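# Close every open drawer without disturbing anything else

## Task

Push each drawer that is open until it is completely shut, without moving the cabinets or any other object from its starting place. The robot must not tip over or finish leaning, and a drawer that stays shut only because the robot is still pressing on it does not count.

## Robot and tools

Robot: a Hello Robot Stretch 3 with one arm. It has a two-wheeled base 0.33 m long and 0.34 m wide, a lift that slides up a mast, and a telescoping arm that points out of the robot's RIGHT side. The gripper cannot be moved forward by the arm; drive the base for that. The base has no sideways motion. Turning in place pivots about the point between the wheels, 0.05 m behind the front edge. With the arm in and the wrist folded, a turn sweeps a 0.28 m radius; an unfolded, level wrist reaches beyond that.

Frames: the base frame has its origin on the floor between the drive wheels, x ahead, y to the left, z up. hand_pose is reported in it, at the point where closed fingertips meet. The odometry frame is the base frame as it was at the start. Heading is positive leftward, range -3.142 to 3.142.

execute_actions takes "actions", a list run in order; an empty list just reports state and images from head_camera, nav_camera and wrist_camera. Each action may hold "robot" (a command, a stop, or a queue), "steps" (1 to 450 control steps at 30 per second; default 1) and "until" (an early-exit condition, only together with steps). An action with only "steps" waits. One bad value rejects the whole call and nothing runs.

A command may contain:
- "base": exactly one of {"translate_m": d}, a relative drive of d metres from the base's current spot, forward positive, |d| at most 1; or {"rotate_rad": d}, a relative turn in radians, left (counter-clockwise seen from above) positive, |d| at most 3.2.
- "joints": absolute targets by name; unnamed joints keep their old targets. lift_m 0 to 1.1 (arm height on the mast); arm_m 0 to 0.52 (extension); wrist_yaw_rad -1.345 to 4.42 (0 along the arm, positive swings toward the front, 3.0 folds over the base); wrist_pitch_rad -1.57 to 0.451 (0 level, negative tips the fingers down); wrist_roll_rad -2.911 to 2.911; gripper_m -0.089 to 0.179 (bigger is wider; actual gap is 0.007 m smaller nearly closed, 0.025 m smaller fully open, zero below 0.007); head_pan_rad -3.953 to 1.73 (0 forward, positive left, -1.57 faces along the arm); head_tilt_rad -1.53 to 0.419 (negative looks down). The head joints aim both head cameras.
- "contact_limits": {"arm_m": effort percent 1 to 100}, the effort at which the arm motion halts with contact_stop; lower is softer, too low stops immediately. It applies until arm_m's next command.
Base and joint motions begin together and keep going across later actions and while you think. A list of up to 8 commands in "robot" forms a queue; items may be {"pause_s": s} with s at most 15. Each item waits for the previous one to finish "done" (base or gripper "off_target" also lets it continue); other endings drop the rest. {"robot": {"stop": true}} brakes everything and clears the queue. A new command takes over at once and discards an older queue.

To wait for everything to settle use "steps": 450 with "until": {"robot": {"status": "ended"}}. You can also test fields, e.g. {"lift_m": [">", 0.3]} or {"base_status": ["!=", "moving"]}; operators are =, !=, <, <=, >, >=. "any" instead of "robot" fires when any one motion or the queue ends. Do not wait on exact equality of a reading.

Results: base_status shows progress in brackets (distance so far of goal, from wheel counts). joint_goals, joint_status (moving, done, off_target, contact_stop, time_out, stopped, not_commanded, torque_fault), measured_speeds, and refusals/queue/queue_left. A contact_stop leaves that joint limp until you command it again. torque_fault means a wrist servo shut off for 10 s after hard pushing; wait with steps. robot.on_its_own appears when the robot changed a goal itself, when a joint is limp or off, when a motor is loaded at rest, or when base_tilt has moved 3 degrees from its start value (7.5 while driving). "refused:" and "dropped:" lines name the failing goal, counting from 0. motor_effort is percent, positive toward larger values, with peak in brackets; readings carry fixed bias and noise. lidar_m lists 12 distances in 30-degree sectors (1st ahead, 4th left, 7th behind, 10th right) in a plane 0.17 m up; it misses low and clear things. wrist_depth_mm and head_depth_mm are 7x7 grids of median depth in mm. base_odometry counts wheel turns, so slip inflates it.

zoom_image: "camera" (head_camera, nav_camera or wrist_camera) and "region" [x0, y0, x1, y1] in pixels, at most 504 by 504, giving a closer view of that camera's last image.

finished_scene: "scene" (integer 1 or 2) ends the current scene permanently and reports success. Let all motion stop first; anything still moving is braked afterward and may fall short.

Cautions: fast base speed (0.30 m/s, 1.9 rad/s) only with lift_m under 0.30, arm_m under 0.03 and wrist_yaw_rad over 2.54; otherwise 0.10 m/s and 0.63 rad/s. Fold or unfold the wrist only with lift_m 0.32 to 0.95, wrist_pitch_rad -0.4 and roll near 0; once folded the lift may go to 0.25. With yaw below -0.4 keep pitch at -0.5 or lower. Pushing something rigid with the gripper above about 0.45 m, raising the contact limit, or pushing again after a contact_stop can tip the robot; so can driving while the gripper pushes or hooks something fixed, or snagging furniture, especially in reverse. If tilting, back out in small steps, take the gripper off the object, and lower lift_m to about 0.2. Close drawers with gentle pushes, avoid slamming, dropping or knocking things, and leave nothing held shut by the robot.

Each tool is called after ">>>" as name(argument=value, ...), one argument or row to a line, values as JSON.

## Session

>>> execute_actions(
  actions=[],
)

Scene clock: 0.00 s.
robot.base_odometry: x=+0.000 y=+0.000 heading=+0.000 (m, m, rad; robot's odometry frame)
robot.turned_by_wheels: +0.000 (rad since the last result)
robot.turned_by_imu: +0.000 (rad since the last result)
robot.base_tilt: forward=-0.1 right=+1.8 (deg)
robot.lidar_m: 1.41 1.61 0.64 0.67 1.20 1.25 1.34 2.25 3.18 2.33 1.95 1.37
robot.head_depth_mm: 1744 1747 1771 1786 1397 1183 1321 / 1834 1861 1887 1889 1410 1254 1392 / 1948 1970 1989 2011 1351 1325 1478 / 2031 2079 2105 2127 2160 2165 2111 / 2126 2222 2255 2290 2288 2306 2142 / 2026 2106 2096 2097 2121 2129 2065 / 1872 1867 1878 1890 1879 1891 1896
robot.base_status: not_commanded
robot.joint_positions: lift_m=+0.360 arm_m=-0.002 wrist_yaw_rad=+2.806 wrist_pitch_rad=-0.467 wrist_roll_rad=-0.017 gripper_m=+0.037 head_pan_rad=+0.002 head_tilt_rad=-0.002
robot.joint_goals: lift_m=+0.360 arm_m=-0.002 wrist_yaw_rad=+2.806 wrist_pitch_rad=-0.467 wrist_roll_rad=-0.017 gripper_m=+0.037 head_pan_rad=+0.002 head_tilt_rad=-0.002
robot.joint_status: lift_m=not_commanded arm_m=not_commanded wrist_yaw_rad=not_commanded wrist_pitch_rad=not_commanded wrist_roll_rad=not_commanded gripper_m=not_commanded head_pan_rad=not_commanded head_tilt_rad=not_commanded
robot.measured_speeds: translate_m=+0.000 rotate_rad=+0.000 lift_m=+0.000 arm_m=+0.000 wrist_yaw_rad=+0.000 wrist_pitch_rad=+0.000 wrist_roll_rad=+0.000 head_pan_rad=+0.000 head_tilt_rad=+0.000
robot: refusals=0 queue=idle queue_left=0
robot.motor_effort: left_wheel=+0 right_wheel=-1 lift_m=+21 arm_m=+0 wrist_yaw_rad=+0 wrist_pitch_rad=+7 wrist_roll_rad=+0 gripper_m=+1 head_pan_rad=-1 head_tilt_rad=+2 (%)
robot.hand_pose: x=+0.0505 y=+0.0629 z=+0.3615 quat_wxyz=(+0.276, +0.700, +0.049, +0.657) (m; robot's base frame)
robot.wrist_depth_mm: - - 655 618 - - - / - - 698 691 - - - / - 957 775 751 - - - / - 794 788 793 818 818 844 / - 658 694 683 685 688 688 / 557 578 - 582 587 578 591 / 496 - - 503 494 501 513
pictures: head_camera (sideways: a quarter turn clockwise sets it upright), nav_camera (sideways: a quarter turn counterclockwise sets it upright), wrist_camera
Images, in order (width x height): head_camera 896x504, nav_camera 672x504, wrist_camera 644x364.

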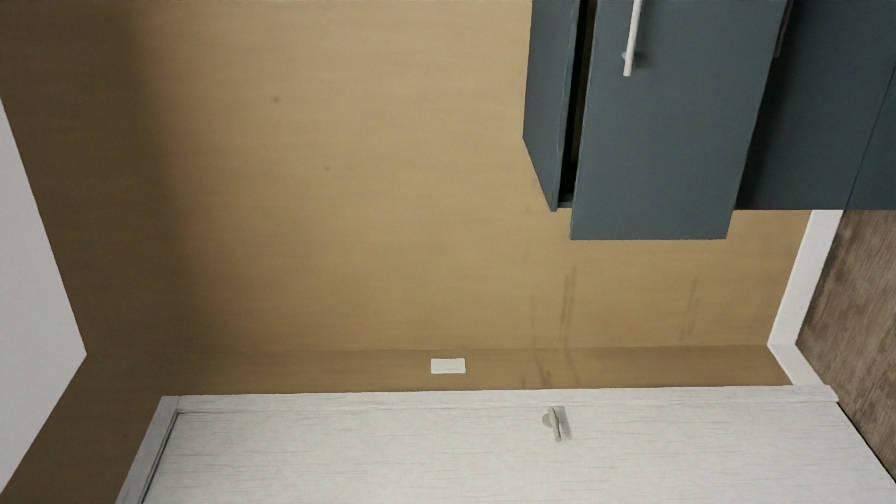

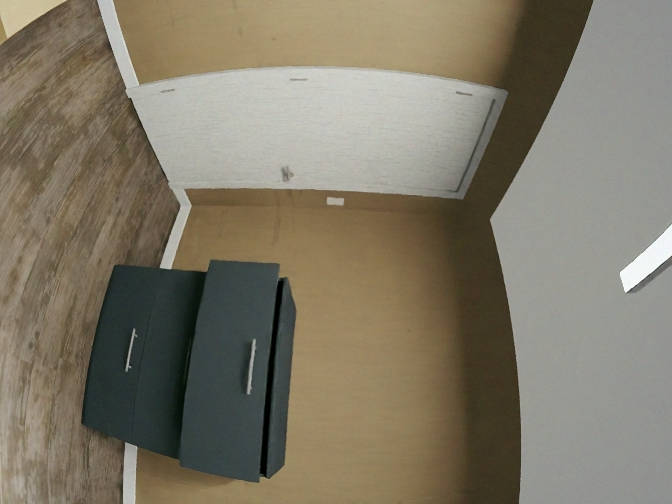

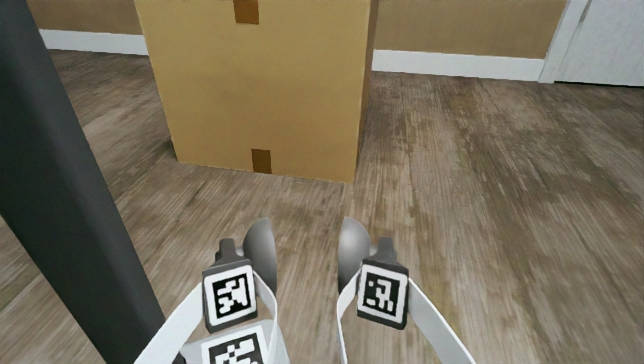

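>>> execute_actions(
  actions=[
    {"robot": {"joints": {"head_pan_rad": -0.4, "head_tilt_rad": -0.45, "lift_m": 0.28, "gripper_m": 0.0, "wrist_pitch_rad": -0.4, "wrist_yaw_rad": 3.0, "wrist_roll_rad": 0.0}}, "steps": 450, "until": {"robot": {"head_pan_rad_status": ["!=", "moving"]}}},
  ],
)

>>> execute_actions(
  actions=[
    {"robot": {"joints": {"head_pan_rad": -1.7, "head_tilt_rad": -0.4}}, "steps": 450, "until": {"robot": {"head_pan_rad_status": ["!=", "moving"]}}},
  ],
)

>>> execute_actions(
  actions=[
    {"robot": {"joints": {"head_pan_rad": -3.2, "head_tilt_rad": -0.5}}, "steps": 450, "until": {"robot": {"status": "ended"}}},
  ],
)

Scene clock: 1.47 s.
robot.base_odometry: x=+0.000 y=+0.000 heading=+0.000 (m, m, rad; robot's odometry frame)
robot.turned_by_wheels: +0.000 (rad since the last result)
robot.turned_by_imu: +0.000 (rad since the last result)
robot.base_tilt: forward=-0.1 right=+1.8 (deg)
robot.lidar_m: 1.41 1.61 0.64 0.67 1.20 1.25 1.34 2.24 3.18 2.32 1.94 1.37
robot.head_depth_mm: 1527 1632 1721 1942 1994 1603 1333 / 1552 1628 1206 1453 1611 1609 1333 / 1571 1650 1225 1476 1630 1606 1337 / 1594 1673 1249 1494 1659 1609 1339 / 1612 1690 1266 1519 1699 1616 1340 / 1646 1718 1285 1538 1723 1621 1347 / 1662 1764 1298 1586 1977 1619 1352
robot.base_status: not_commanded
robot.joint_positions: lift_m=+0.299 arm_m=-0.002 wrist_yaw_rad=+2.998 wrist_pitch_rad=-0.422 wrist_roll_rad=-0.007 gripper_m=+0.000 head_pan_rad=-0.393 head_tilt_rad=-0.444
robot.joint_goals: lift_m=+0.280 arm_m=-0.002 wrist_yaw_rad=+3.000 wrist_pitch_rad=-0.400 wrist_roll_rad=+0.000 gripper_m=+0.000 head_pan_rad=-0.400 head_tilt_rad=-0.450
robot.joint_status: lift_m=moving arm_m=not_commanded wrist_yaw_rad=moving wrist_pitch_rad=moving wrist_roll_rad=moving gripper_m=moving head_pan_rad=done head_tilt_rad=done
robot.measured_speeds: translate_m=+0.000 rotate_rad=+0.000 lift_m=-0.089 arm_m=+0.000 wrist_yaw_rad=+0.000 wrist_pitch_rad=+0.000 wrist_roll_rad=+0.000 head_pan_rad=+0.000 head_tilt_rad=+0.000
robot: refusals=0 queue=running queue_left=0
robot.motor_effort: left_wheel=-1(0) right_wheel=-1(1) lift_m=+15(21) arm_m=+0(1) wrist_yaw_rad=+2(3) wrist_pitch_rad=+13(12) wrist_roll_rad=+3(6) gripper_m=+1(81) head_pan_rad=-4(28) head_tilt_rad=-2(18) (%)
robot.hand_pose: x=+0.0109 y=+0.0787 z=+0.3105 quat_wxyz=(+0.198, +0.698, +0.099, +0.681) (m; robot's base frame)
robot.wrist_depth_mm: 971 - 725 665 607 - - / 917 - - 699 649 - - / 927 - 881 778 709 - - / 765 - 785 774 746 795 771 / 619 627 643 655 632 627 640 / 523 526 - - 520 527 531 / 460 474 - - 457 461 454
pictures: head_camera (sideways: a quarter turn clockwise sets it upright), nav_camera (sideways: a quarter turn counterclockwise sets it upright), wrist_camera
Images, in order (width x height): head_camera 896x504, nav_camera 672x504, wrist_camera 644x364.

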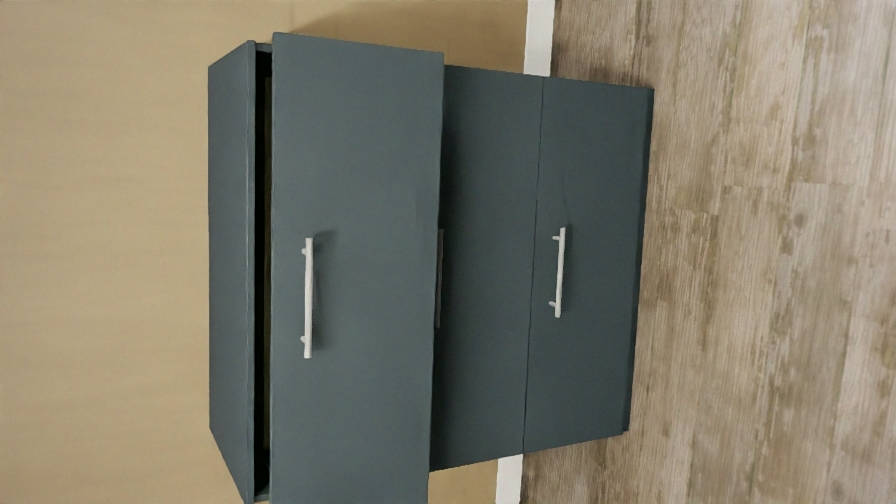

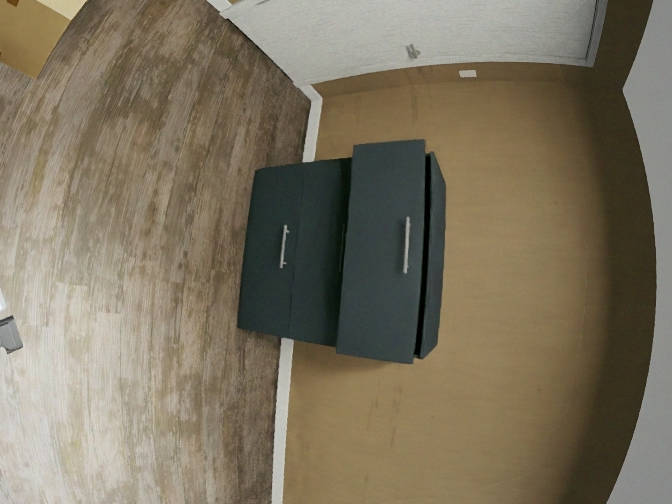

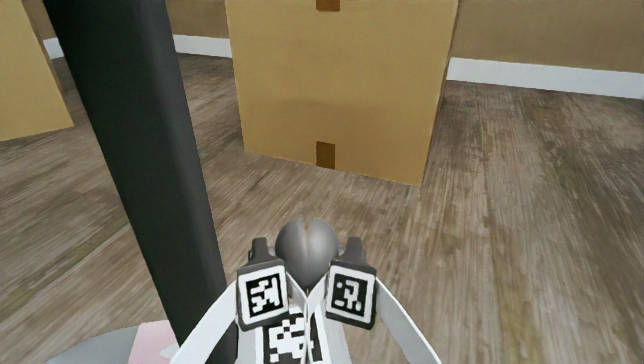

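Scene clock: 2.67 s.
robot.base_odometry: x=+0.000 y=+0.000 heading=+0.000 (m, m, rad; robot's odometry frame)
robot.turned_by_wheels: +0.000 (rad since the last result)
robot.turned_by_imu: +0.000 (rad since the last result)
robot.base_tilt: forward=+0.0 right=+1.9 (deg)
robot.lidar_m: 1.41 1.61 0.64 0.67 1.20 1.25 1.34 2.25 3.18 2.33 1.94 1.37
robot.head_depth_mm: 2678 2812 3022 2871 2101 1652 1358 / 2773 2939 3156 2907 2101 1662 1371 / 2842 3045 2871 2856 2119 1662 1368 / 2952 3191 2751 2577 2121 1679 1370 / 3063 3263 3530 2687 2142 1664 1377 / 2763 2899 3048 2911 2132 1682 1385 / 2425 2512 2599 2681 2167 1690 1383
robot.base_status: not_commanded
robot.joint_positions: lift_m=+0.280 arm_m=-0.002 wrist_yaw_rad=+2.998 wrist_pitch_rad=-0.422 wrist_roll_rad=-0.007 gripper_m=+0.000 head_pan_rad=-1.693 head_tilt_rad=-0.409
robot.joint_goals: lift_m=+0.280 arm_m=-0.002 wrist_yaw_rad=+3.000 wrist_pitch_rad=-0.400 wrist_roll_rad=+0.000 gripper_m=+0.000 head_pan_rad=-1.700 head_tilt_rad=-0.400
robot.joint_status: lift_m=done arm_m=not_commanded wrist_yaw_rad=done wrist_pitch_rad=done wrist_roll_rad=done gripper_m=done head_pan_rad=done head_tilt_rad=done
robot.measured_speeds: translate_m=+0.000 rotate_rad=+0.000 lift_m=+0.000 arm_m=+0.000 wrist_yaw_rad=+0.000 wrist_pitch_rad=+0.000 wrist_roll_rad=+0.000 head_pan_rad=+0.000 head_tilt_rad=+0.000
robot: refusals=0 queue=done queue_left=0
robot.motor_effort: left_wheel=+1(1) right_wheel=+0(1) lift_m=+15(15) arm_m=+0(1) wrist_yaw_rad=+1(2) wrist_pitch_rad=+12(11) wrist_roll_rad=+4(3) gripper_m=-2(1) head_pan_rad=-3(45) head_tilt_rad=+3(6) (%)
robot.hand_pose: x=+0.0108 y=+0.0787 z=+0.2922 quat_wxyz=(+0.197, +0.698, +0.099, +0.682) (m; robot's base frame)
robot.wrist_depth_mm: 931 - 729 651 616 - - / 910 - - 687 647 - - / 966 - 835 767 724 955 - / 731 - 743 738 734 738 742 / 598 601 616 628 603 602 609 / 507 507 - - 505 518 511 / 448 - - - 436 442 444
pictures: head_camera (sideways: a quarter turn clockwise sets it upright), nav_camera (sideways: a quarter turn counterclockwise sets it upright), wrist_camera
Images, in order (width x height): head_camera 896x504, nav_camera 672x504, wrist_camera 644x364.

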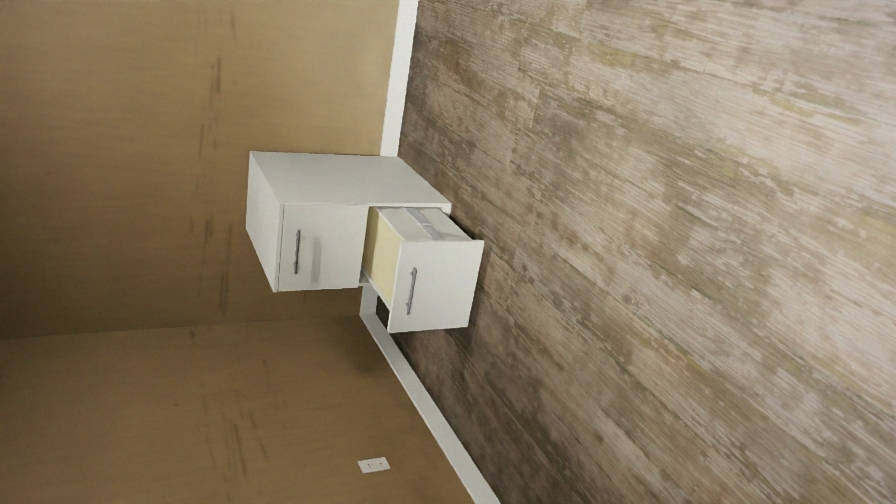

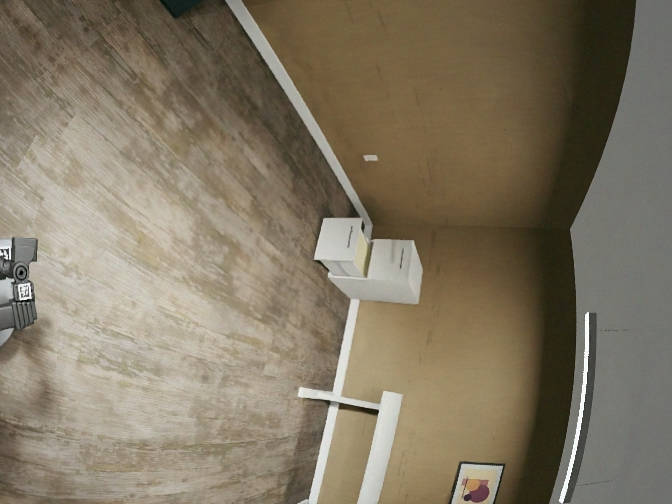

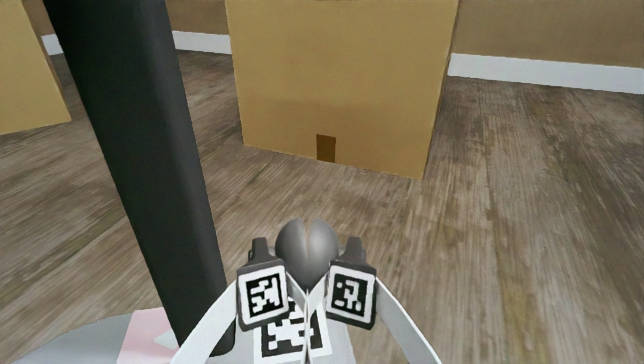

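Scene clock: 3.93 s.
robot.base_odometry: x=+0.000 y=+0.000 heading=+0.000 (m, m, rad; robot's odometry frame)
robot.turned_by_wheels: +0.000 (rad since the last result)
robot.turned_by_imu: +0.000 (rad since the last result)
robot.base_tilt: forward=-0.1 right=+1.8 (deg)
robot.lidar_m: 1.41 1.61 0.64 0.66 1.20 1.25 1.35 2.25 3.18 2.33 1.95 1.37
robot.head_depth_mm: 1586 1708 1774 1363 1593 1527 1289 / 1657 1802 1816 1444 1633 1533 1285 / 1729 1891 2026 1524 1717 1536 1300 / 1814 1986 2179 2352 1890 1549 1300 / 1916 2100 2326 2462 1900 1551 1294 / 2022 2215 2480 2524 1919 1554 1302 / 2135 2353 2672 2540 1931 1558 1308
robot.base_status: not_commanded
robot.joint_positions: lift_m=+0.280 arm_m=-0.002 wrist_yaw_rad=+2.998 wrist_pitch_rad=-0.422 wrist_roll_rad=-0.007 gripper_m=+0.000 head_pan_rad=-3.193 head_tilt_rad=-0.494
robot.joint_goals: lift_m=+0.280 arm_m=-0.002 wrist_yaw_rad=+3.000 wrist_pitch_rad=-0.400 wrist_roll_rad=+0.000 gripper_m=+0.000 head_pan_rad=-3.200 head_tilt_rad=-0.500
robot.joint_status: lift_m=done arm_m=not_commanded wrist_yaw_rad=done wrist_pitch_rad=done wrist_roll_rad=done gripper_m=done head_pan_rad=done head_tilt_rad=done
robot.measured_speeds: translate_m=+0.000 rotate_rad=+0.000 lift_m=+0.000 arm_m=+0.000 wrist_yaw_rad=+0.000 wrist_pitch_rad=+0.000 wrist_roll_rad=+0.000 head_pan_rad=+0.000 head_tilt_rad=+0.000
robot: refusals=0 queue=done queue_left=0
robot.motor_effort: left_wheel=+0(0) right_wheel=-1(1) lift_m=+15(15) arm_m=+1(1) wrist_yaw_rad=+2(1) wrist_pitch_rad=+12(12) wrist_roll_rad=+4(3) gripper_m=-2(2) head_pan_rad=-3(45) head_tilt_rad=-2(8) (%)
robot.hand_pose: x=+0.0108 y=+0.0787 z=+0.2922 quat_wxyz=(+0.197, +0.698, +0.099, +0.682) (m; robot's base frame)
robot.wrist_depth_mm: 937 - 738 653 608 - - / 895 - - 723 649 - - / 917 - 847 770 720 977 - / 736 - 743 761 749 745 751 / 599 607 627 630 593 605 614 / 504 503 - - 519 512 504 / 445 - - - 441 440 440
pictures: head_camera (sideways: a quarter turn clockwise sets it upright), nav_camera (sideways: a quarter turn counterclockwise sets it upright), wrist_camera
Images, in order (width x height): head_camera 896x504, nav_camera 672x504, wrist_camera 644x364.

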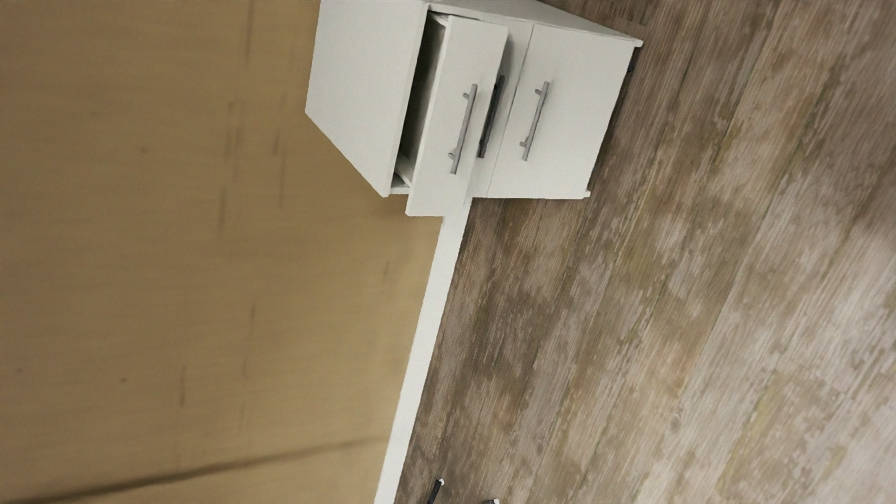

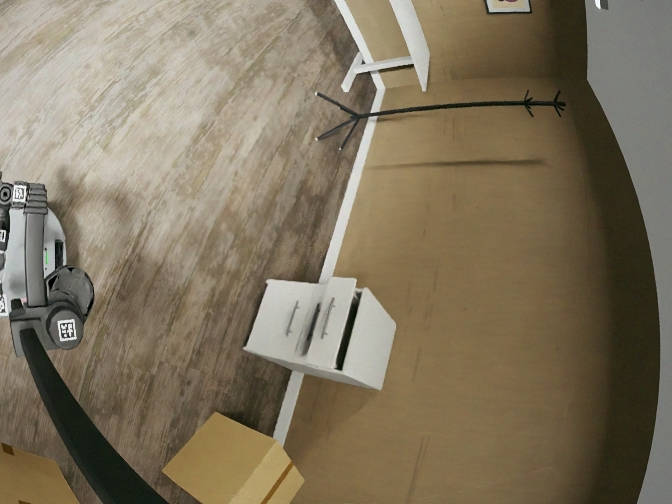

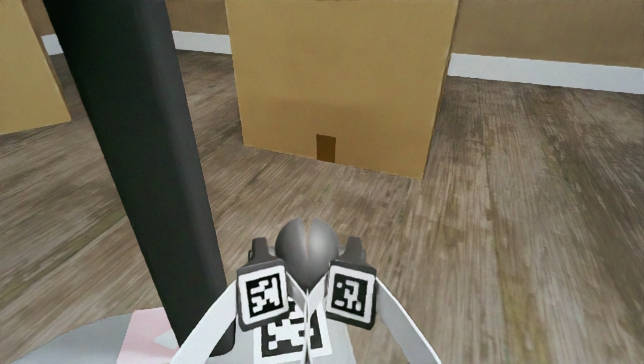

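>>> execute_actions(
  actions=[
    {"robot": {"base": {"translate_m": 0.6}, "joints": {"head_pan_rad": -1.57, "head_tilt_rad": -0.5, "lift_m": 0.295}}, "steps": 450, "until": {"robot": {"translate_m": [">", 0.56]}}},
    {"robot": {"joints": {"lift_m": 0.63}}, "steps": 450, "until": {"robot": {"base_status": ["!=", "moving"]}}},
    {"robot": {"base": {"rotate_rad": 1.024}}, "steps": 450, "until": {"robot": {"lift_m": [">", 0.33]}}},
    {"robot": {"joints": {"wrist_yaw_rad": 0.0}}, "steps": 450, "until": {"robot": {"wrist_yaw_rad": ["<", 1.2]}}},
    {"robot": {"joints": {"wrist_pitch_rad": 0.0, "arm_m": 0.2}}, "steps": 450, "until": {"robot": {"wrist_yaw_rad": ["<", 0.02], "wrist_pitch_rad": [">", -0.04], "base_status": ["!=", "moving"], "lift_m": [">", 0.626], "arm_m": [">", 0.196]}}},
  ],
)

Scene clock: 14.53 s.
robot.base_odometry: x=+0.600 y=+0.000 heading=+1.024 (m, m, rad; robot's odometry frame)
robot.turned_by_wheels: +1.024 (rad since the last result)
robot.turned_by_imu: +1.029 (rad since the last result)
robot.base_tilt: forward=-0.1 right=+1.9 (deg)
robot.lidar_m: 1.25 0.73 0.61 1.57 1.87 2.79 2.45 1.98 0.89 0.84 0.86 1.30
robot.head_depth_mm: 1132 1202 862 784 883 1204 1307 / 1131 1205 870 778 875 1182 - / 1133 1207 878 776 874 1147 - / 1133 1200 884 774 872 1161 1291 / 1131 1203 891 772 866 1181 1289 / 1130 1205 974 767 865 1178 1278 / 1129 1196 907 765 861 1174 1288
robot.base_status: done (rotate_rad +1.0238 of +1.0240)
robot.joint_positions: lift_m=+0.630 arm_m=+0.197 wrist_yaw_rad=+0.001 wrist_pitch_rad=-0.025 wrist_roll_rad=-0.006 gripper_m=+0.000 head_pan_rad=-1.577 head_tilt_rad=-0.494
robot.joint_goals: lift_m=+0.630 arm_m=+0.200 wrist_yaw_rad=+0.000 wrist_pitch_rad=+0.000 wrist_roll_rad=+0.000 gripper_m=+0.000 head_pan_rad=-1.570 head_tilt_rad=-0.500
robot.joint_status: lift_m=moving arm_m=moving wrist_yaw_rad=moving wrist_pitch_rad=moving wrist_roll_rad=done gripper_m=done head_pan_rad=done head_tilt_rad=done
robot.measured_speeds: translate_m=+0.000 rotate_rad=+0.000 lift_m=+0.000 arm_m=+0.030 wrist_yaw_rad=+0.000 wrist_pitch_rad=+0.000 wrist_roll_rad=+0.000 head_pan_rad=+0.000 head_tilt_rad=+0.000
robot: refusals=0 queue=running queue_left=0
robot.motor_effort: left_wheel=-2(8) right_wheel=+3(7) lift_m=+25(26) arm_m=+4(2) wrist_yaw_rad=-1(5) wrist_pitch_rad=+12(13) wrist_roll_rad=+3(3) gripper_m=-1(3) head_pan_rad=+2(44) head_tilt_rad=-2(3) (%)
robot.hand_pose: x=-0.0211 y=-0.5976 z=+0.7380 quat_wxyz=(+0.709, +0.009, -0.705, -0.009) (m; robot's base frame)
robot.wrist_depth_mm: 243 246 251 255 264 269 276 / 247 251 257 264 271 276 284 / 254 258 266 272 277 282 293 / 261 266 272 280 286 293 299 / 269 271 281 286 292 302 310 / 408 415 418 - 447 459 467 / 419 427 435 453 456 475 487
pictures: head_camera (sideways: a quarter turn clockwise sets it upright), nav_camera (sideways: a quarter turn counterclockwise sets it upright), wrist_camera
Images, in order (width x height): head_camera 896x504, nav_camera 672x504, wrist_camera 644x364.

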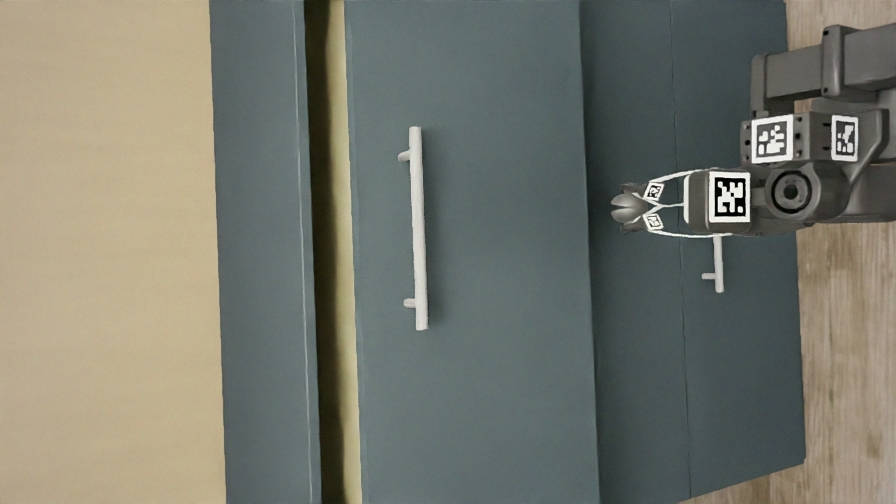

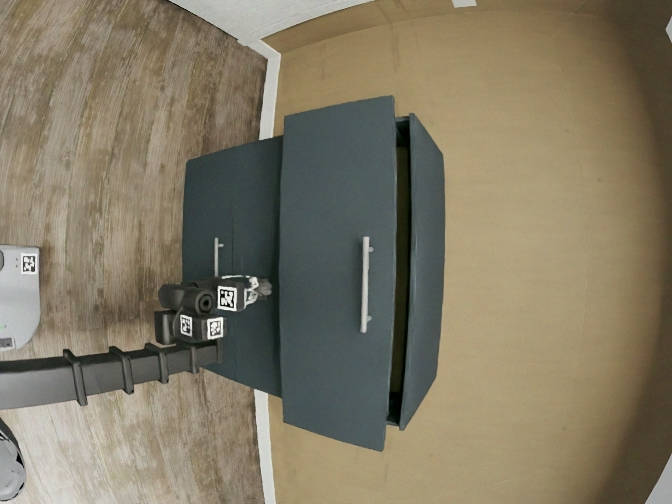

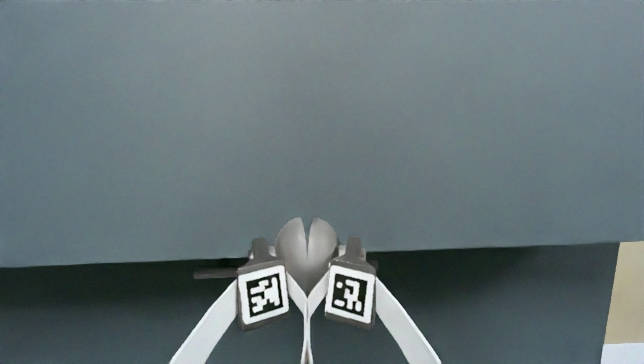

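>>> execute_actions(
  actions=[
    {"robot": {"base": {"rotate_rad": 0.04}, "joints": {"arm_m": 0.293}, "contact_limits": {"arm_m": 24}}, "steps": 450, "until": {"robot": {"base_status": ["!=", "moving"], "arm_m": [">", 0.29]}}},
    {"robot": {"joints": {"arm_m": 0.418}, "contact_limits": {"arm_m": 25}}, "steps": 450, "until": {"robot": {"status": "ended"}}},
  ],
)

Scene clock: 18.30 s.
robot.base_odometry: x=+0.600 y=+0.000 heading=+1.064 (m, m, rad; robot's odometry frame)
robot.turned_by_wheels: +0.040 (rad since the last result)
robot.turned_by_imu: +0.040 (rad since the last result)
robot.base_tilt: forward=+0.0 right=+1.8 (deg)
robot.lidar_m: 1.25 0.70 0.61 1.57 1.89 2.80 2.46 1.90 0.88 0.84 0.87 1.28
robot.head_depth_mm: 1120 1197 848 910 1038 1185 1286 / 1121 1195 844 912 1009 1212 1274 / 1128 1195 831 915 - 1214 1293 / 1131 1204 834 916 1021 1195 1297 / 1135 1211 849 917 1041 1190 1298 / 1142 1209 849 918 1046 1196 1311 / 1141 1215 852 919 1044 1271 1303
robot.base_status: done (rotate_rad +0.0400 of +0.0400)
robot.joint_positions: lift_m=+0.630 arm_m=+0.418 wrist_yaw_rad=+0.004 wrist_pitch_rad=-0.024 wrist_roll_rad=-0.006 gripper_m=+0.000 head_pan_rad=-1.577 head_tilt_rad=-0.495
robot.joint_goals: lift_m=+0.630 arm_m=+0.418 wrist_yaw_rad=+0.000 wrist_pitch_rad=+0.000 wrist_roll_rad=+0.000 gripper_m=+0.000 head_pan_rad=-1.570 head_tilt_rad=-0.500
robot.joint_status: lift_m=done arm_m=done wrist_yaw_rad=done wrist_pitch_rad=done wrist_roll_rad=done gripper_m=done head_pan_rad=done head_tilt_rad=done
robot.measured_speeds: translate_m=+0.000 rotate_rad=+0.000 lift_m=+0.000 arm_m=+0.000 wrist_yaw_rad=+0.000 wrist_pitch_rad=+0.000 wrist_roll_rad=+0.000 head_pan_rad=+0.000 head_tilt_rad=+0.000
robot: refusals=0 queue=done queue_left=0
robot.motor_effort: left_wheel=-1(7) right_wheel=+0(10) lift_m=+26(27) arm_m=+6(16) wrist_yaw_rad=-3(4) wrist_pitch_rad=+13(17) wrist_roll_rad=+3(3) gripper_m=-2(2) head_pan_rad=+3(3) head_tilt_rad=-2(2) (%)
robot.contact_limits: arm_m 25 (drawing in: default 23, maximum 38; extending or still: default 33, maximum 53)
robot.hand_pose: x=-0.0205 y=-0.8181 z=+0.7381 quat_wxyz=(+0.709, +0.010, -0.705, -0.008) (m; robot's base frame)
robot.wrist_depth_mm: 158 160 161 162 164 166 168 / 162 163 164 167 170 171 173 / 167 168 170 172 173 176 178 / 171 172 175 177 180 182 182 / 176 178 179 180 185 187 189 / 182 183 184 - 190 192 195 / 197 199 202 204 206 209 213
pictures: head_camera (sideways: a quarter turn clockwise sets it upright), nav_camera (sideways: a quarter turn counterclockwise sets it upright), wrist_camera
Images, in order (width x height): head_camera 896x504, nav_camera 672x504, wrist_camera 644x364.

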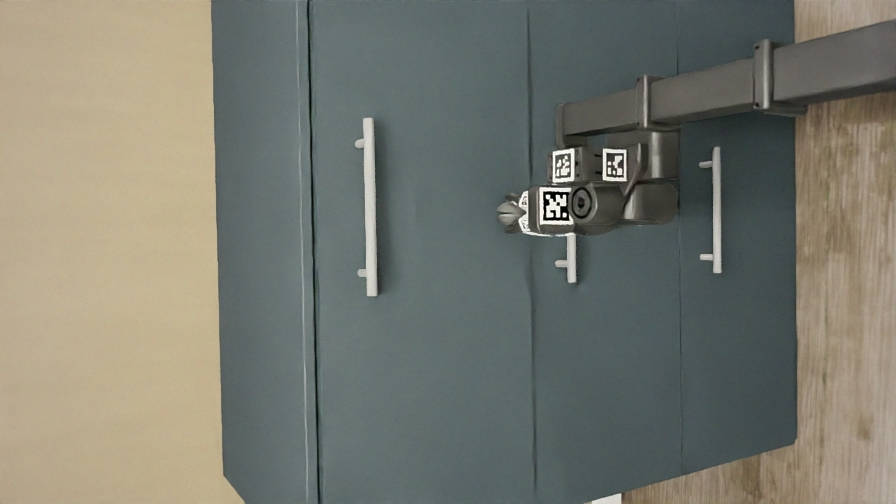

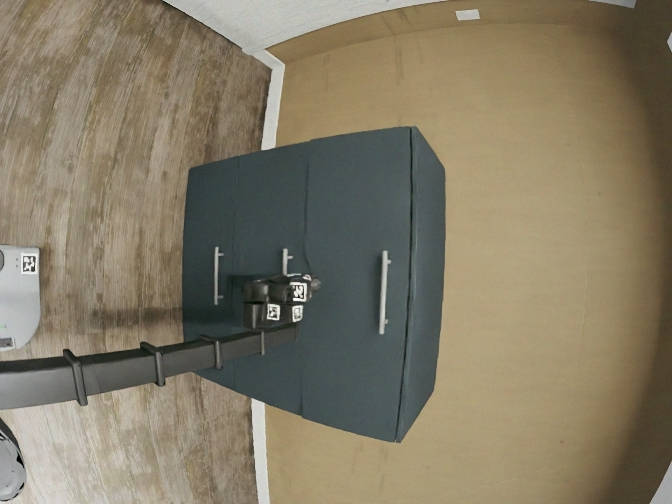

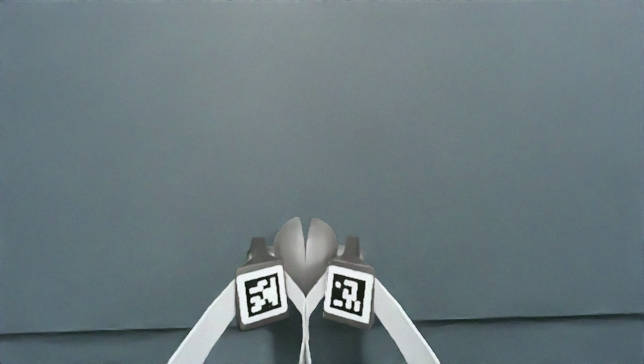

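>>> execute_actions(
  actions=[
    {"robot": {"joints": {"arm_m": 0.436}, "contact_limits": {"arm_m": 19}}, "steps": 40, "until": {"robot": {"status": "ended"}}},
  ],
)

>>> execute_actions(
  actions=[
    {"robot": {"joints": {"arm_m": 0.37}}, "steps": 450, "until": {"robot": {"status": "ended"}}},
  ],
)

Scene clock: 19.27 s.
robot.base_odometry: x=+0.600 y=+0.000 heading=+1.064 (m, m, rad; robot's odometry frame)
robot.turned_by_wheels: +0.000 (rad since the last result)
robot.turned_by_imu: -0.002 (rad since the last result)
robot.base_tilt: forward=-0.1 right=+1.7 (deg)
robot.lidar_m: 1.25 0.70 0.61 1.57 1.89 2.80 2.45 1.90 0.88 0.84 0.87 1.28
robot.head_depth_mm: 1128 1191 859 927 1039 1182 1290 / 1130 1191 856 925 1015 1214 1277 / 1134 1204 859 927 - 1212 1294 / 1128 1207 860 925 1026 1191 1297 / 1137 1209 859 925 1044 1196 1298 / 1139 1216 861 926 1041 1192 1297 / 1142 1223 861 929 1048 1274 1306
robot.base_status: done (rotate_rad +0.0399 of +0.0400)
robot.joint_positions: lift_m=+0.630 arm_m=+0.430 wrist_yaw_rad=+0.006 wrist_pitch_rad=-0.029 wrist_roll_rad=-0.006 gripper_m=+0.000 head_pan_rad=-1.577 head_tilt_rad=-0.495
robot.joint_goals: lift_m=+0.630 arm_m=+0.430 wrist_yaw_rad=+0.000 wrist_pitch_rad=+0.000 wrist_roll_rad=+0.000 gripper_m=+0.000 head_pan_rad=-1.570 head_tilt_rad=-0.500
robot.joint_status: lift_m=done arm_m=contact_stop wrist_yaw_rad=done wrist_pitch_rad=done wrist_roll_rad=done gripper_m=done head_pan_rad=done head_tilt_rad=done
robot.measured_speeds: translate_m=+0.000 rotate_rad=+0.000 lift_m=+0.000 arm_m=-0.020 wrist_yaw_rad=+0.020 wrist_pitch_rad=+0.000 wrist_roll_rad=+0.000 head_pan_rad=+0.000 head_tilt_rad=+0.000
robot: refusals=0 queue=dropped queue_left=0
robot.on_its_own: arm_m is slack since a contact_stop, until your next command for it (your +0.436 is given up)
robot.motor_effort: left_wheel=-3(3) right_wheel=+2(3) lift_m=+25(26) arm_m=+11(19) wrist_yaw_rad=-4(5) wrist_pitch_rad=+15(17) wrist_roll_rad=+3(3) gripper_m=-2(4) head_pan_rad=+3(4) head_tilt_rad=-1(2) (%)
robot.contact_limits: arm_m 19 (drawing in: default 23, maximum 38; extending or still: default 33, maximum 53)
robot.hand_pose: x=-0.0199 y=-0.8301 z=+0.7368 quat_wxyz=(+0.709, +0.013, -0.705, -0.008) (m; robot's base frame)
robot.wrist_depth_mm: 157 158 160 161 163 165 166 / 161 162 164 166 168 168 171 / 167 167 168 171 173 175 175 / 170 171 173 176 178 179 181 / 176 176 177 180 183 184 187 / 181 182 184 - 188 191 193 / 185 188 192 192 196 197 200
pictures: head_camera (sideways: a quarter turn clockwise sets it upright), nav_camera (sideways: a quarter turn counterclockwise sets it upright), wrist_camera
Images, in order (width x height): head_camera 896x504, nav_camera 672x504, wrist_camera 644x364.

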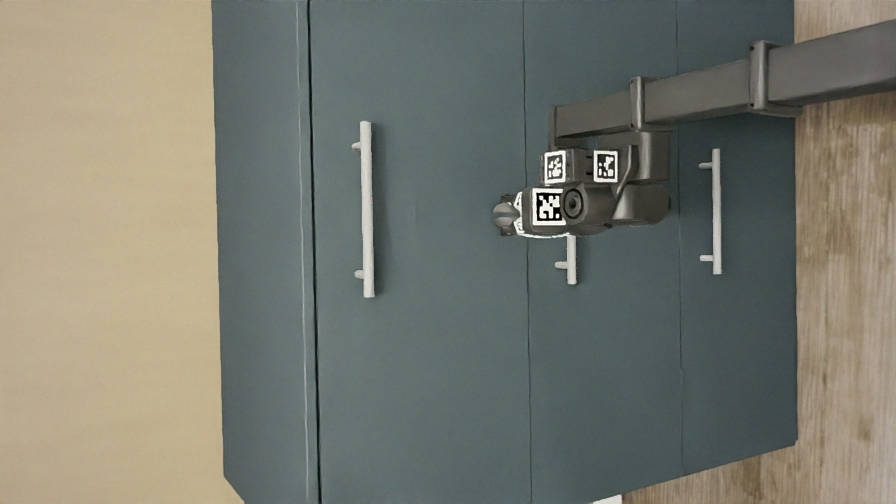

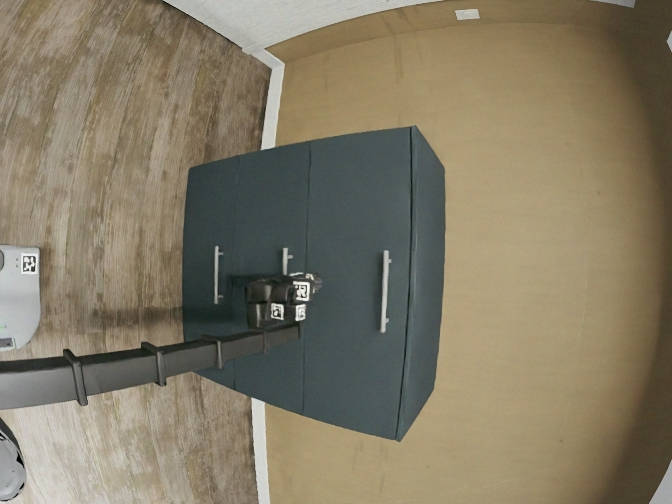

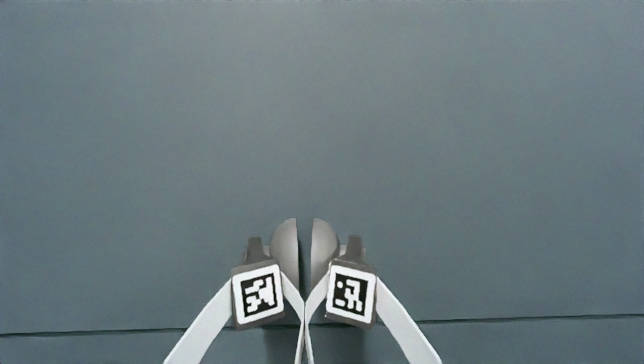

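Scene clock: 20.73 s.
robot.base_odometry: x=+0.600 y=+0.000 heading=+1.064 (m, m, rad; robot's odometry frame)
robot.turned_by_wheels: +0.000 (rad since the last result)
robot.turned_by_imu: +0.000 (rad since the last result)
robot.base_tilt: forward=-0.1 right=+1.9 (deg)
robot.lidar_m: 1.25 0.71 0.61 1.57 1.89 2.80 2.45 1.91 0.88 0.84 0.87 1.28
robot.head_depth_mm: 1128 1187 855 923 1040 1190 1290 / 1132 1196 855 925 1023 - 1270 / 1130 1194 856 922 1006 1239 1294 / 1129 1210 859 927 1024 1188 1295 / 1138 1207 857 927 1047 1189 1297 / 1133 1209 859 927 1042 1196 1302 / 1143 1214 861 933 1048 1272 1302
robot.base_status: done (rotate_rad +0.0399 of +0.0400)
robot.joint_positions: lift_m=+0.630 arm_m=+0.370 wrist_yaw_rad=+0.002 wrist_pitch_rad=-0.025 wrist_roll_rad=-0.006 gripper_m=+0.000 head_pan_rad=-1.577 head_tilt_rad=-0.495
robot.joint_goals: lift_m=+0.630 arm_m=+0.370 wrist_yaw_rad=+0.000 wrist_pitch_rad=+0.000 wrist_roll_rad=+0.000 gripper_m=+0.000 head_pan_rad=-1.570 head_tilt_rad=-0.500
robot.joint_status: lift_m=done arm_m=done wrist_yaw_rad=done wrist_pitch_rad=done wrist_roll_rad=done gripper_m=done head_pan_rad=done head_tilt_rad=done
robot.measured_speeds: translate_m=+0.000 rotate_rad=+0.000 lift_m=+0.000 arm_m=+0.000 wrist_yaw_rad=+0.000 wrist_pitch_rad=+0.000 wrist_roll_rad=+0.000 head_pan_rad=+0.000 head_tilt_rad=+0.000
robot: refusals=0 queue=done queue_left=0
robot.motor_effort: left_wheel=-1(2) right_wheel=+1(2) lift_m=+25(25) arm_m=-2(10) wrist_yaw_rad=-1(4) wrist_pitch_rad=+13(15) wrist_roll_rad=+3(3) gripper_m=-2(3) head_pan_rad=+4(4) head_tilt_rad=-1(1) (%)
robot.hand_pose: x=-0.0210 y=-0.7708 z=+0.7380 quat_wxyz=(+0.709, +0.010, -0.705, -0.008) (m; robot's base frame)
robot.wrist_depth_mm: 210 210 214 216 217 220 224 / 214 217 220 222 224 225 230 / 220 223 226 227 230 234 237 / 226 229 230 233 237 241 244 / 232 234 237 238 245 248 251 / 238 241 244 - 252 254 259 / 246 249 256 256 261 263 267
pictures: head_camera (sideways: a quarter turn clockwise sets it upright), nav_camera (sideways: a quarter turn counterclockwise sets it upright), wrist_camera
Images, in order (width x height): head_camera 896x504, nav_camera 672x504, wrist_camera 644x364.

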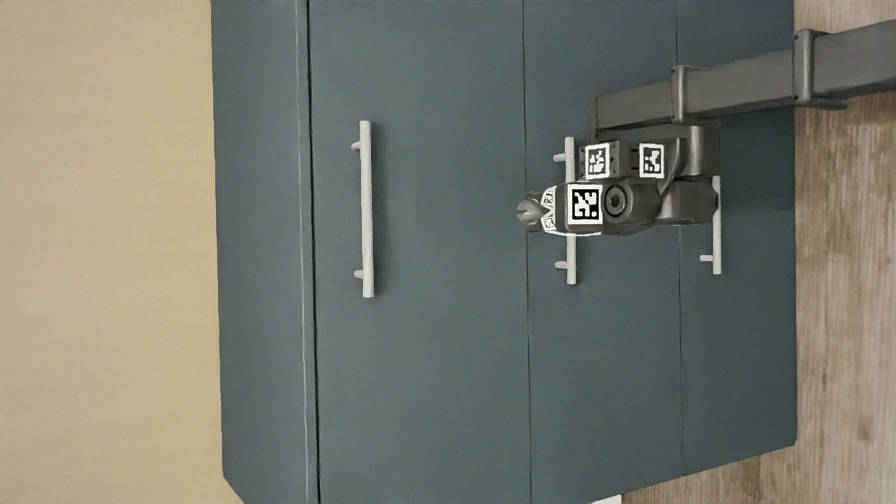

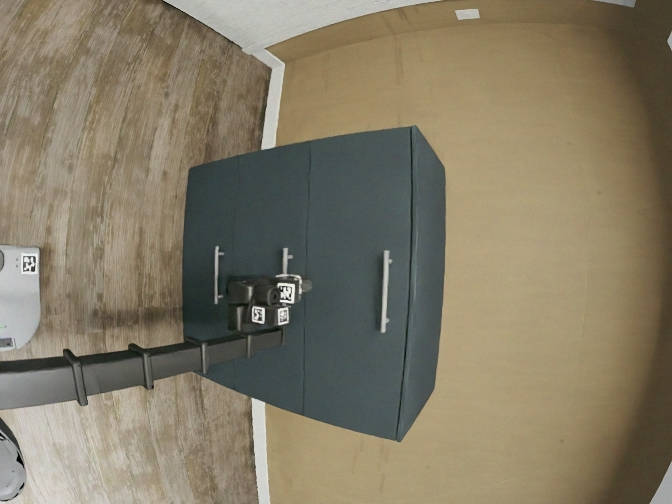

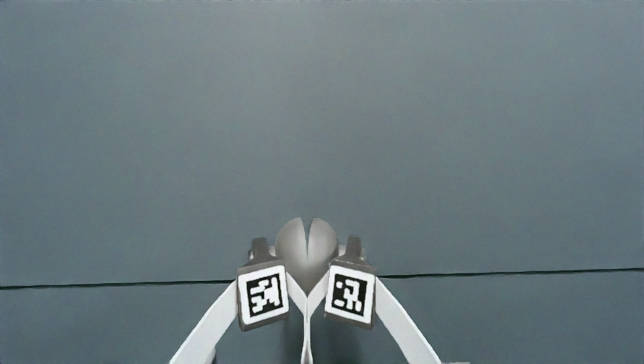

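>>> execute_actions(
  actions=[
    {"robot": {"base": {"rotate_rad": 2.14}, "joints": {"arm_m": 0.0, "wrist_pitch_rad": -0.4, "wrist_yaw_rad": 3.0, "lift_m": 0.33, "head_pan_rad": -1.57, "head_tilt_rad": -0.75}}, "steps": 450, "until": {"robot": {"wrist_yaw_rad": [">", 2.9], "arm_m": ["<", 0.02]}}},
    {"robot": {"joints": {"lift_m": 0.29}}, "steps": 450, "until": {"robot": {"lift_m": ["<", 0.297], "base_status": ["!=", "moving"]}}},
    {"robot": {"base": {"translate_m": 1.0}}, "steps": 450, "until": {"robot": {"translate_m": [">", 0.5]}}},
    {"robot": {"base": {"translate_m": 0.705}}, "steps": 450, "until": {"robot": {"base_status": ["!=", "moving"]}}},
    {"robot": {"base": {"rotate_rad": 0.961}}, "steps": 450, "until": {"robot": {"rotate_rad": [">", 0.6]}}},
    {"robot": {"joints": {"lift_m": 0.422}}, "steps": 450, "until": {"robot": {"lift_m": [">", 0.325]}}},
    {"robot": {"joints": {"wrist_yaw_rad": 0.0, "arm_m": 0.15}}, "steps": 450, "until": {"robot": {"wrist_yaw_rad": ["<", 1.2]}}},
    {"robot": {"joints": {"wrist_pitch_rad": 0.0}}, "steps": 450, "until": {"robot": {"wrist_yaw_rad": ["<", 0.02], "wrist_pitch_rad": [">", -0.04], "base_status": ["!=", "moving"], "lift_m": [">", 0.418], "arm_m": [">", 0.146]}}},
  ],
)

Scene clock: 36.10 s.
robot.base_odometry: x=-0.608 y=-0.075 heading=-2.119 (m, m, rad; robot's odometry frame)
robot.turned_by_wheels: +3.101 (rad since the last result)
robot.turned_by_imu: +3.116 (rad since the last result)
robot.base_tilt: forward=+0.0 right=+1.9 (deg)
robot.lidar_m: 2.41 2.28 2.42 1.88 1.91 1.05 1.02 1.01 0.99 0.81 0.83 1.74
robot.head_depth_mm: 1223 1384 1596 1759 1502 1299 1150 / 1229 1390 1509 1045 1475 1338 - / 1223 1336 1106 995 1295 1361 1115 / 1217 1334 1112 998 1318 1315 1156 / 1223 1338 1120 992 1366 1328 1166 / 1219 1376 1556 1732 1536 1323 1168 / 1214 1382 1597 1783 1545 1326 1173
robot.base_status: done (rotate_rad +0.9608 of +0.9610)
robot.joint_positions: lift_m=+0.422 arm_m=+0.150 wrist_yaw_rad=+0.017 wrist_pitch_rad=-0.026 wrist_roll_rad=-0.004 gripper_m=+0.000 head_pan_rad=-1.577 head_tilt_rad=-0.741
robot.joint_goals: lift_m=+0.422 arm_m=+0.150 wrist_yaw_rad=+0.000 wrist_pitch_rad=+0.000 wrist_roll_rad=+0.000 gripper_m=+0.000 head_pan_rad=-1.570 head_tilt_rad=-0.750
robot.joint_status: lift_m=moving arm_m=moving wrist_yaw_rad=moving wrist_pitch_rad=moving wrist_roll_rad=done gripper_m=done head_pan_rad=done head_tilt_rad=done
robot.measured_speeds: translate_m=+0.000 rotate_rad=+0.000 lift_m=+0.000 arm_m=+0.000 wrist_yaw_rad=-0.320 wrist_pitch_rad=+0.000 wrist_roll_rad=+0.000 head_pan_rad=+0.000 head_tilt_rad=+0.000
robot: refusals=0 queue=running queue_left=0
robot.motor_effort: left_wheel=-2(10) right_wheel=+3(10) lift_m=+28(29) arm_m=+3(3) wrist_yaw_rad=-2(2) wrist_pitch_rad=+15(14) wrist_roll_rad=+2(3) gripper_m=-1(1) head_pan_rad=+3(2) head_tilt_rad=-3(17) (%)
robot.hand_pose: x=-0.0172 y=-0.5502 z=+0.5295 quat_wxyz=(+0.709, +0.016, -0.705, -0.004) (m; robot's base frame)
robot.wrist_depth_mm: 894 909 912 914 931 932 961 / 926 390 392 394 403 944 - / 307 303 304 310 311 - - / 939 310 313 316 320 - - / - 427 424 428 441 - - / - 447 444 - 457 - - / 948 456 460 455 471 899 863
pictures: head_camera (sideways: a quarter turn clockwise sets it upright), nav_camera (sideways: a quarter turn counterclockwise sets it upright), wrist_camera
Images, in order (width x height): head_camera 896x504, nav_camera 672x504, wrist_camera 644x364.

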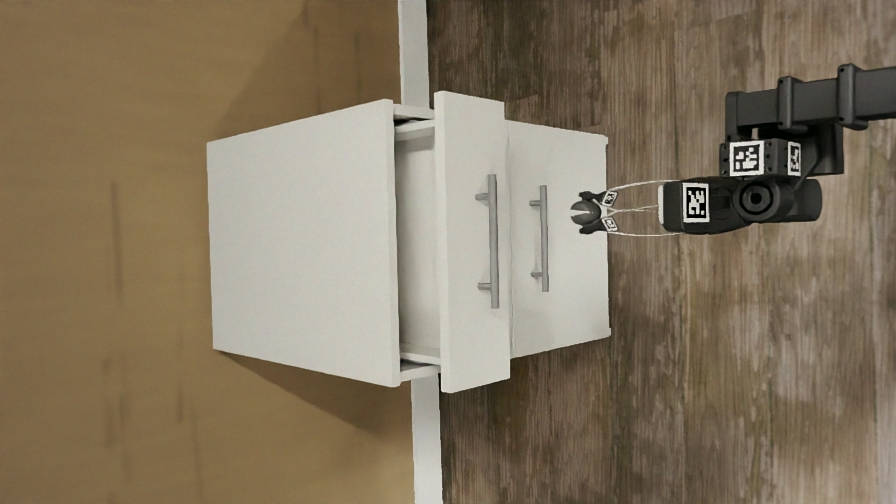

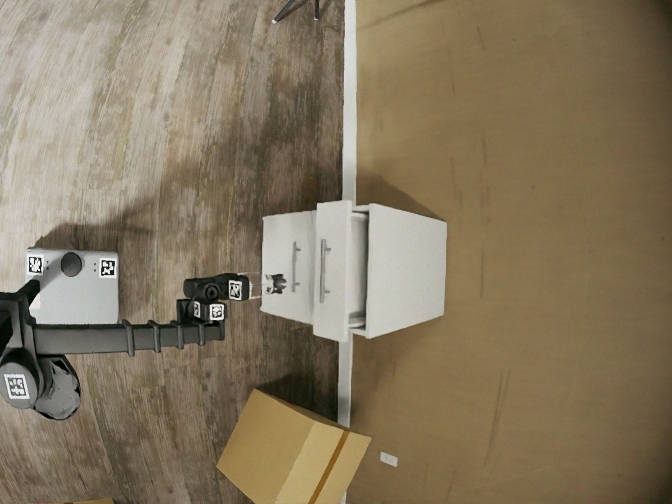

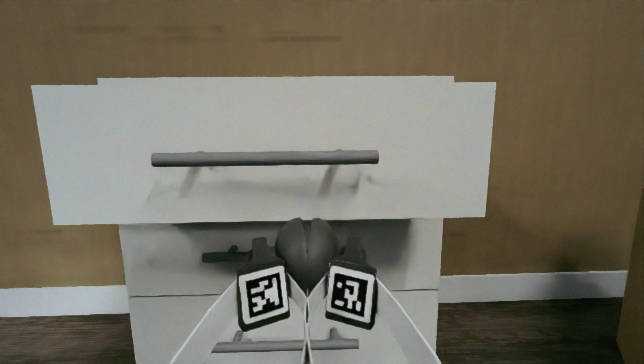

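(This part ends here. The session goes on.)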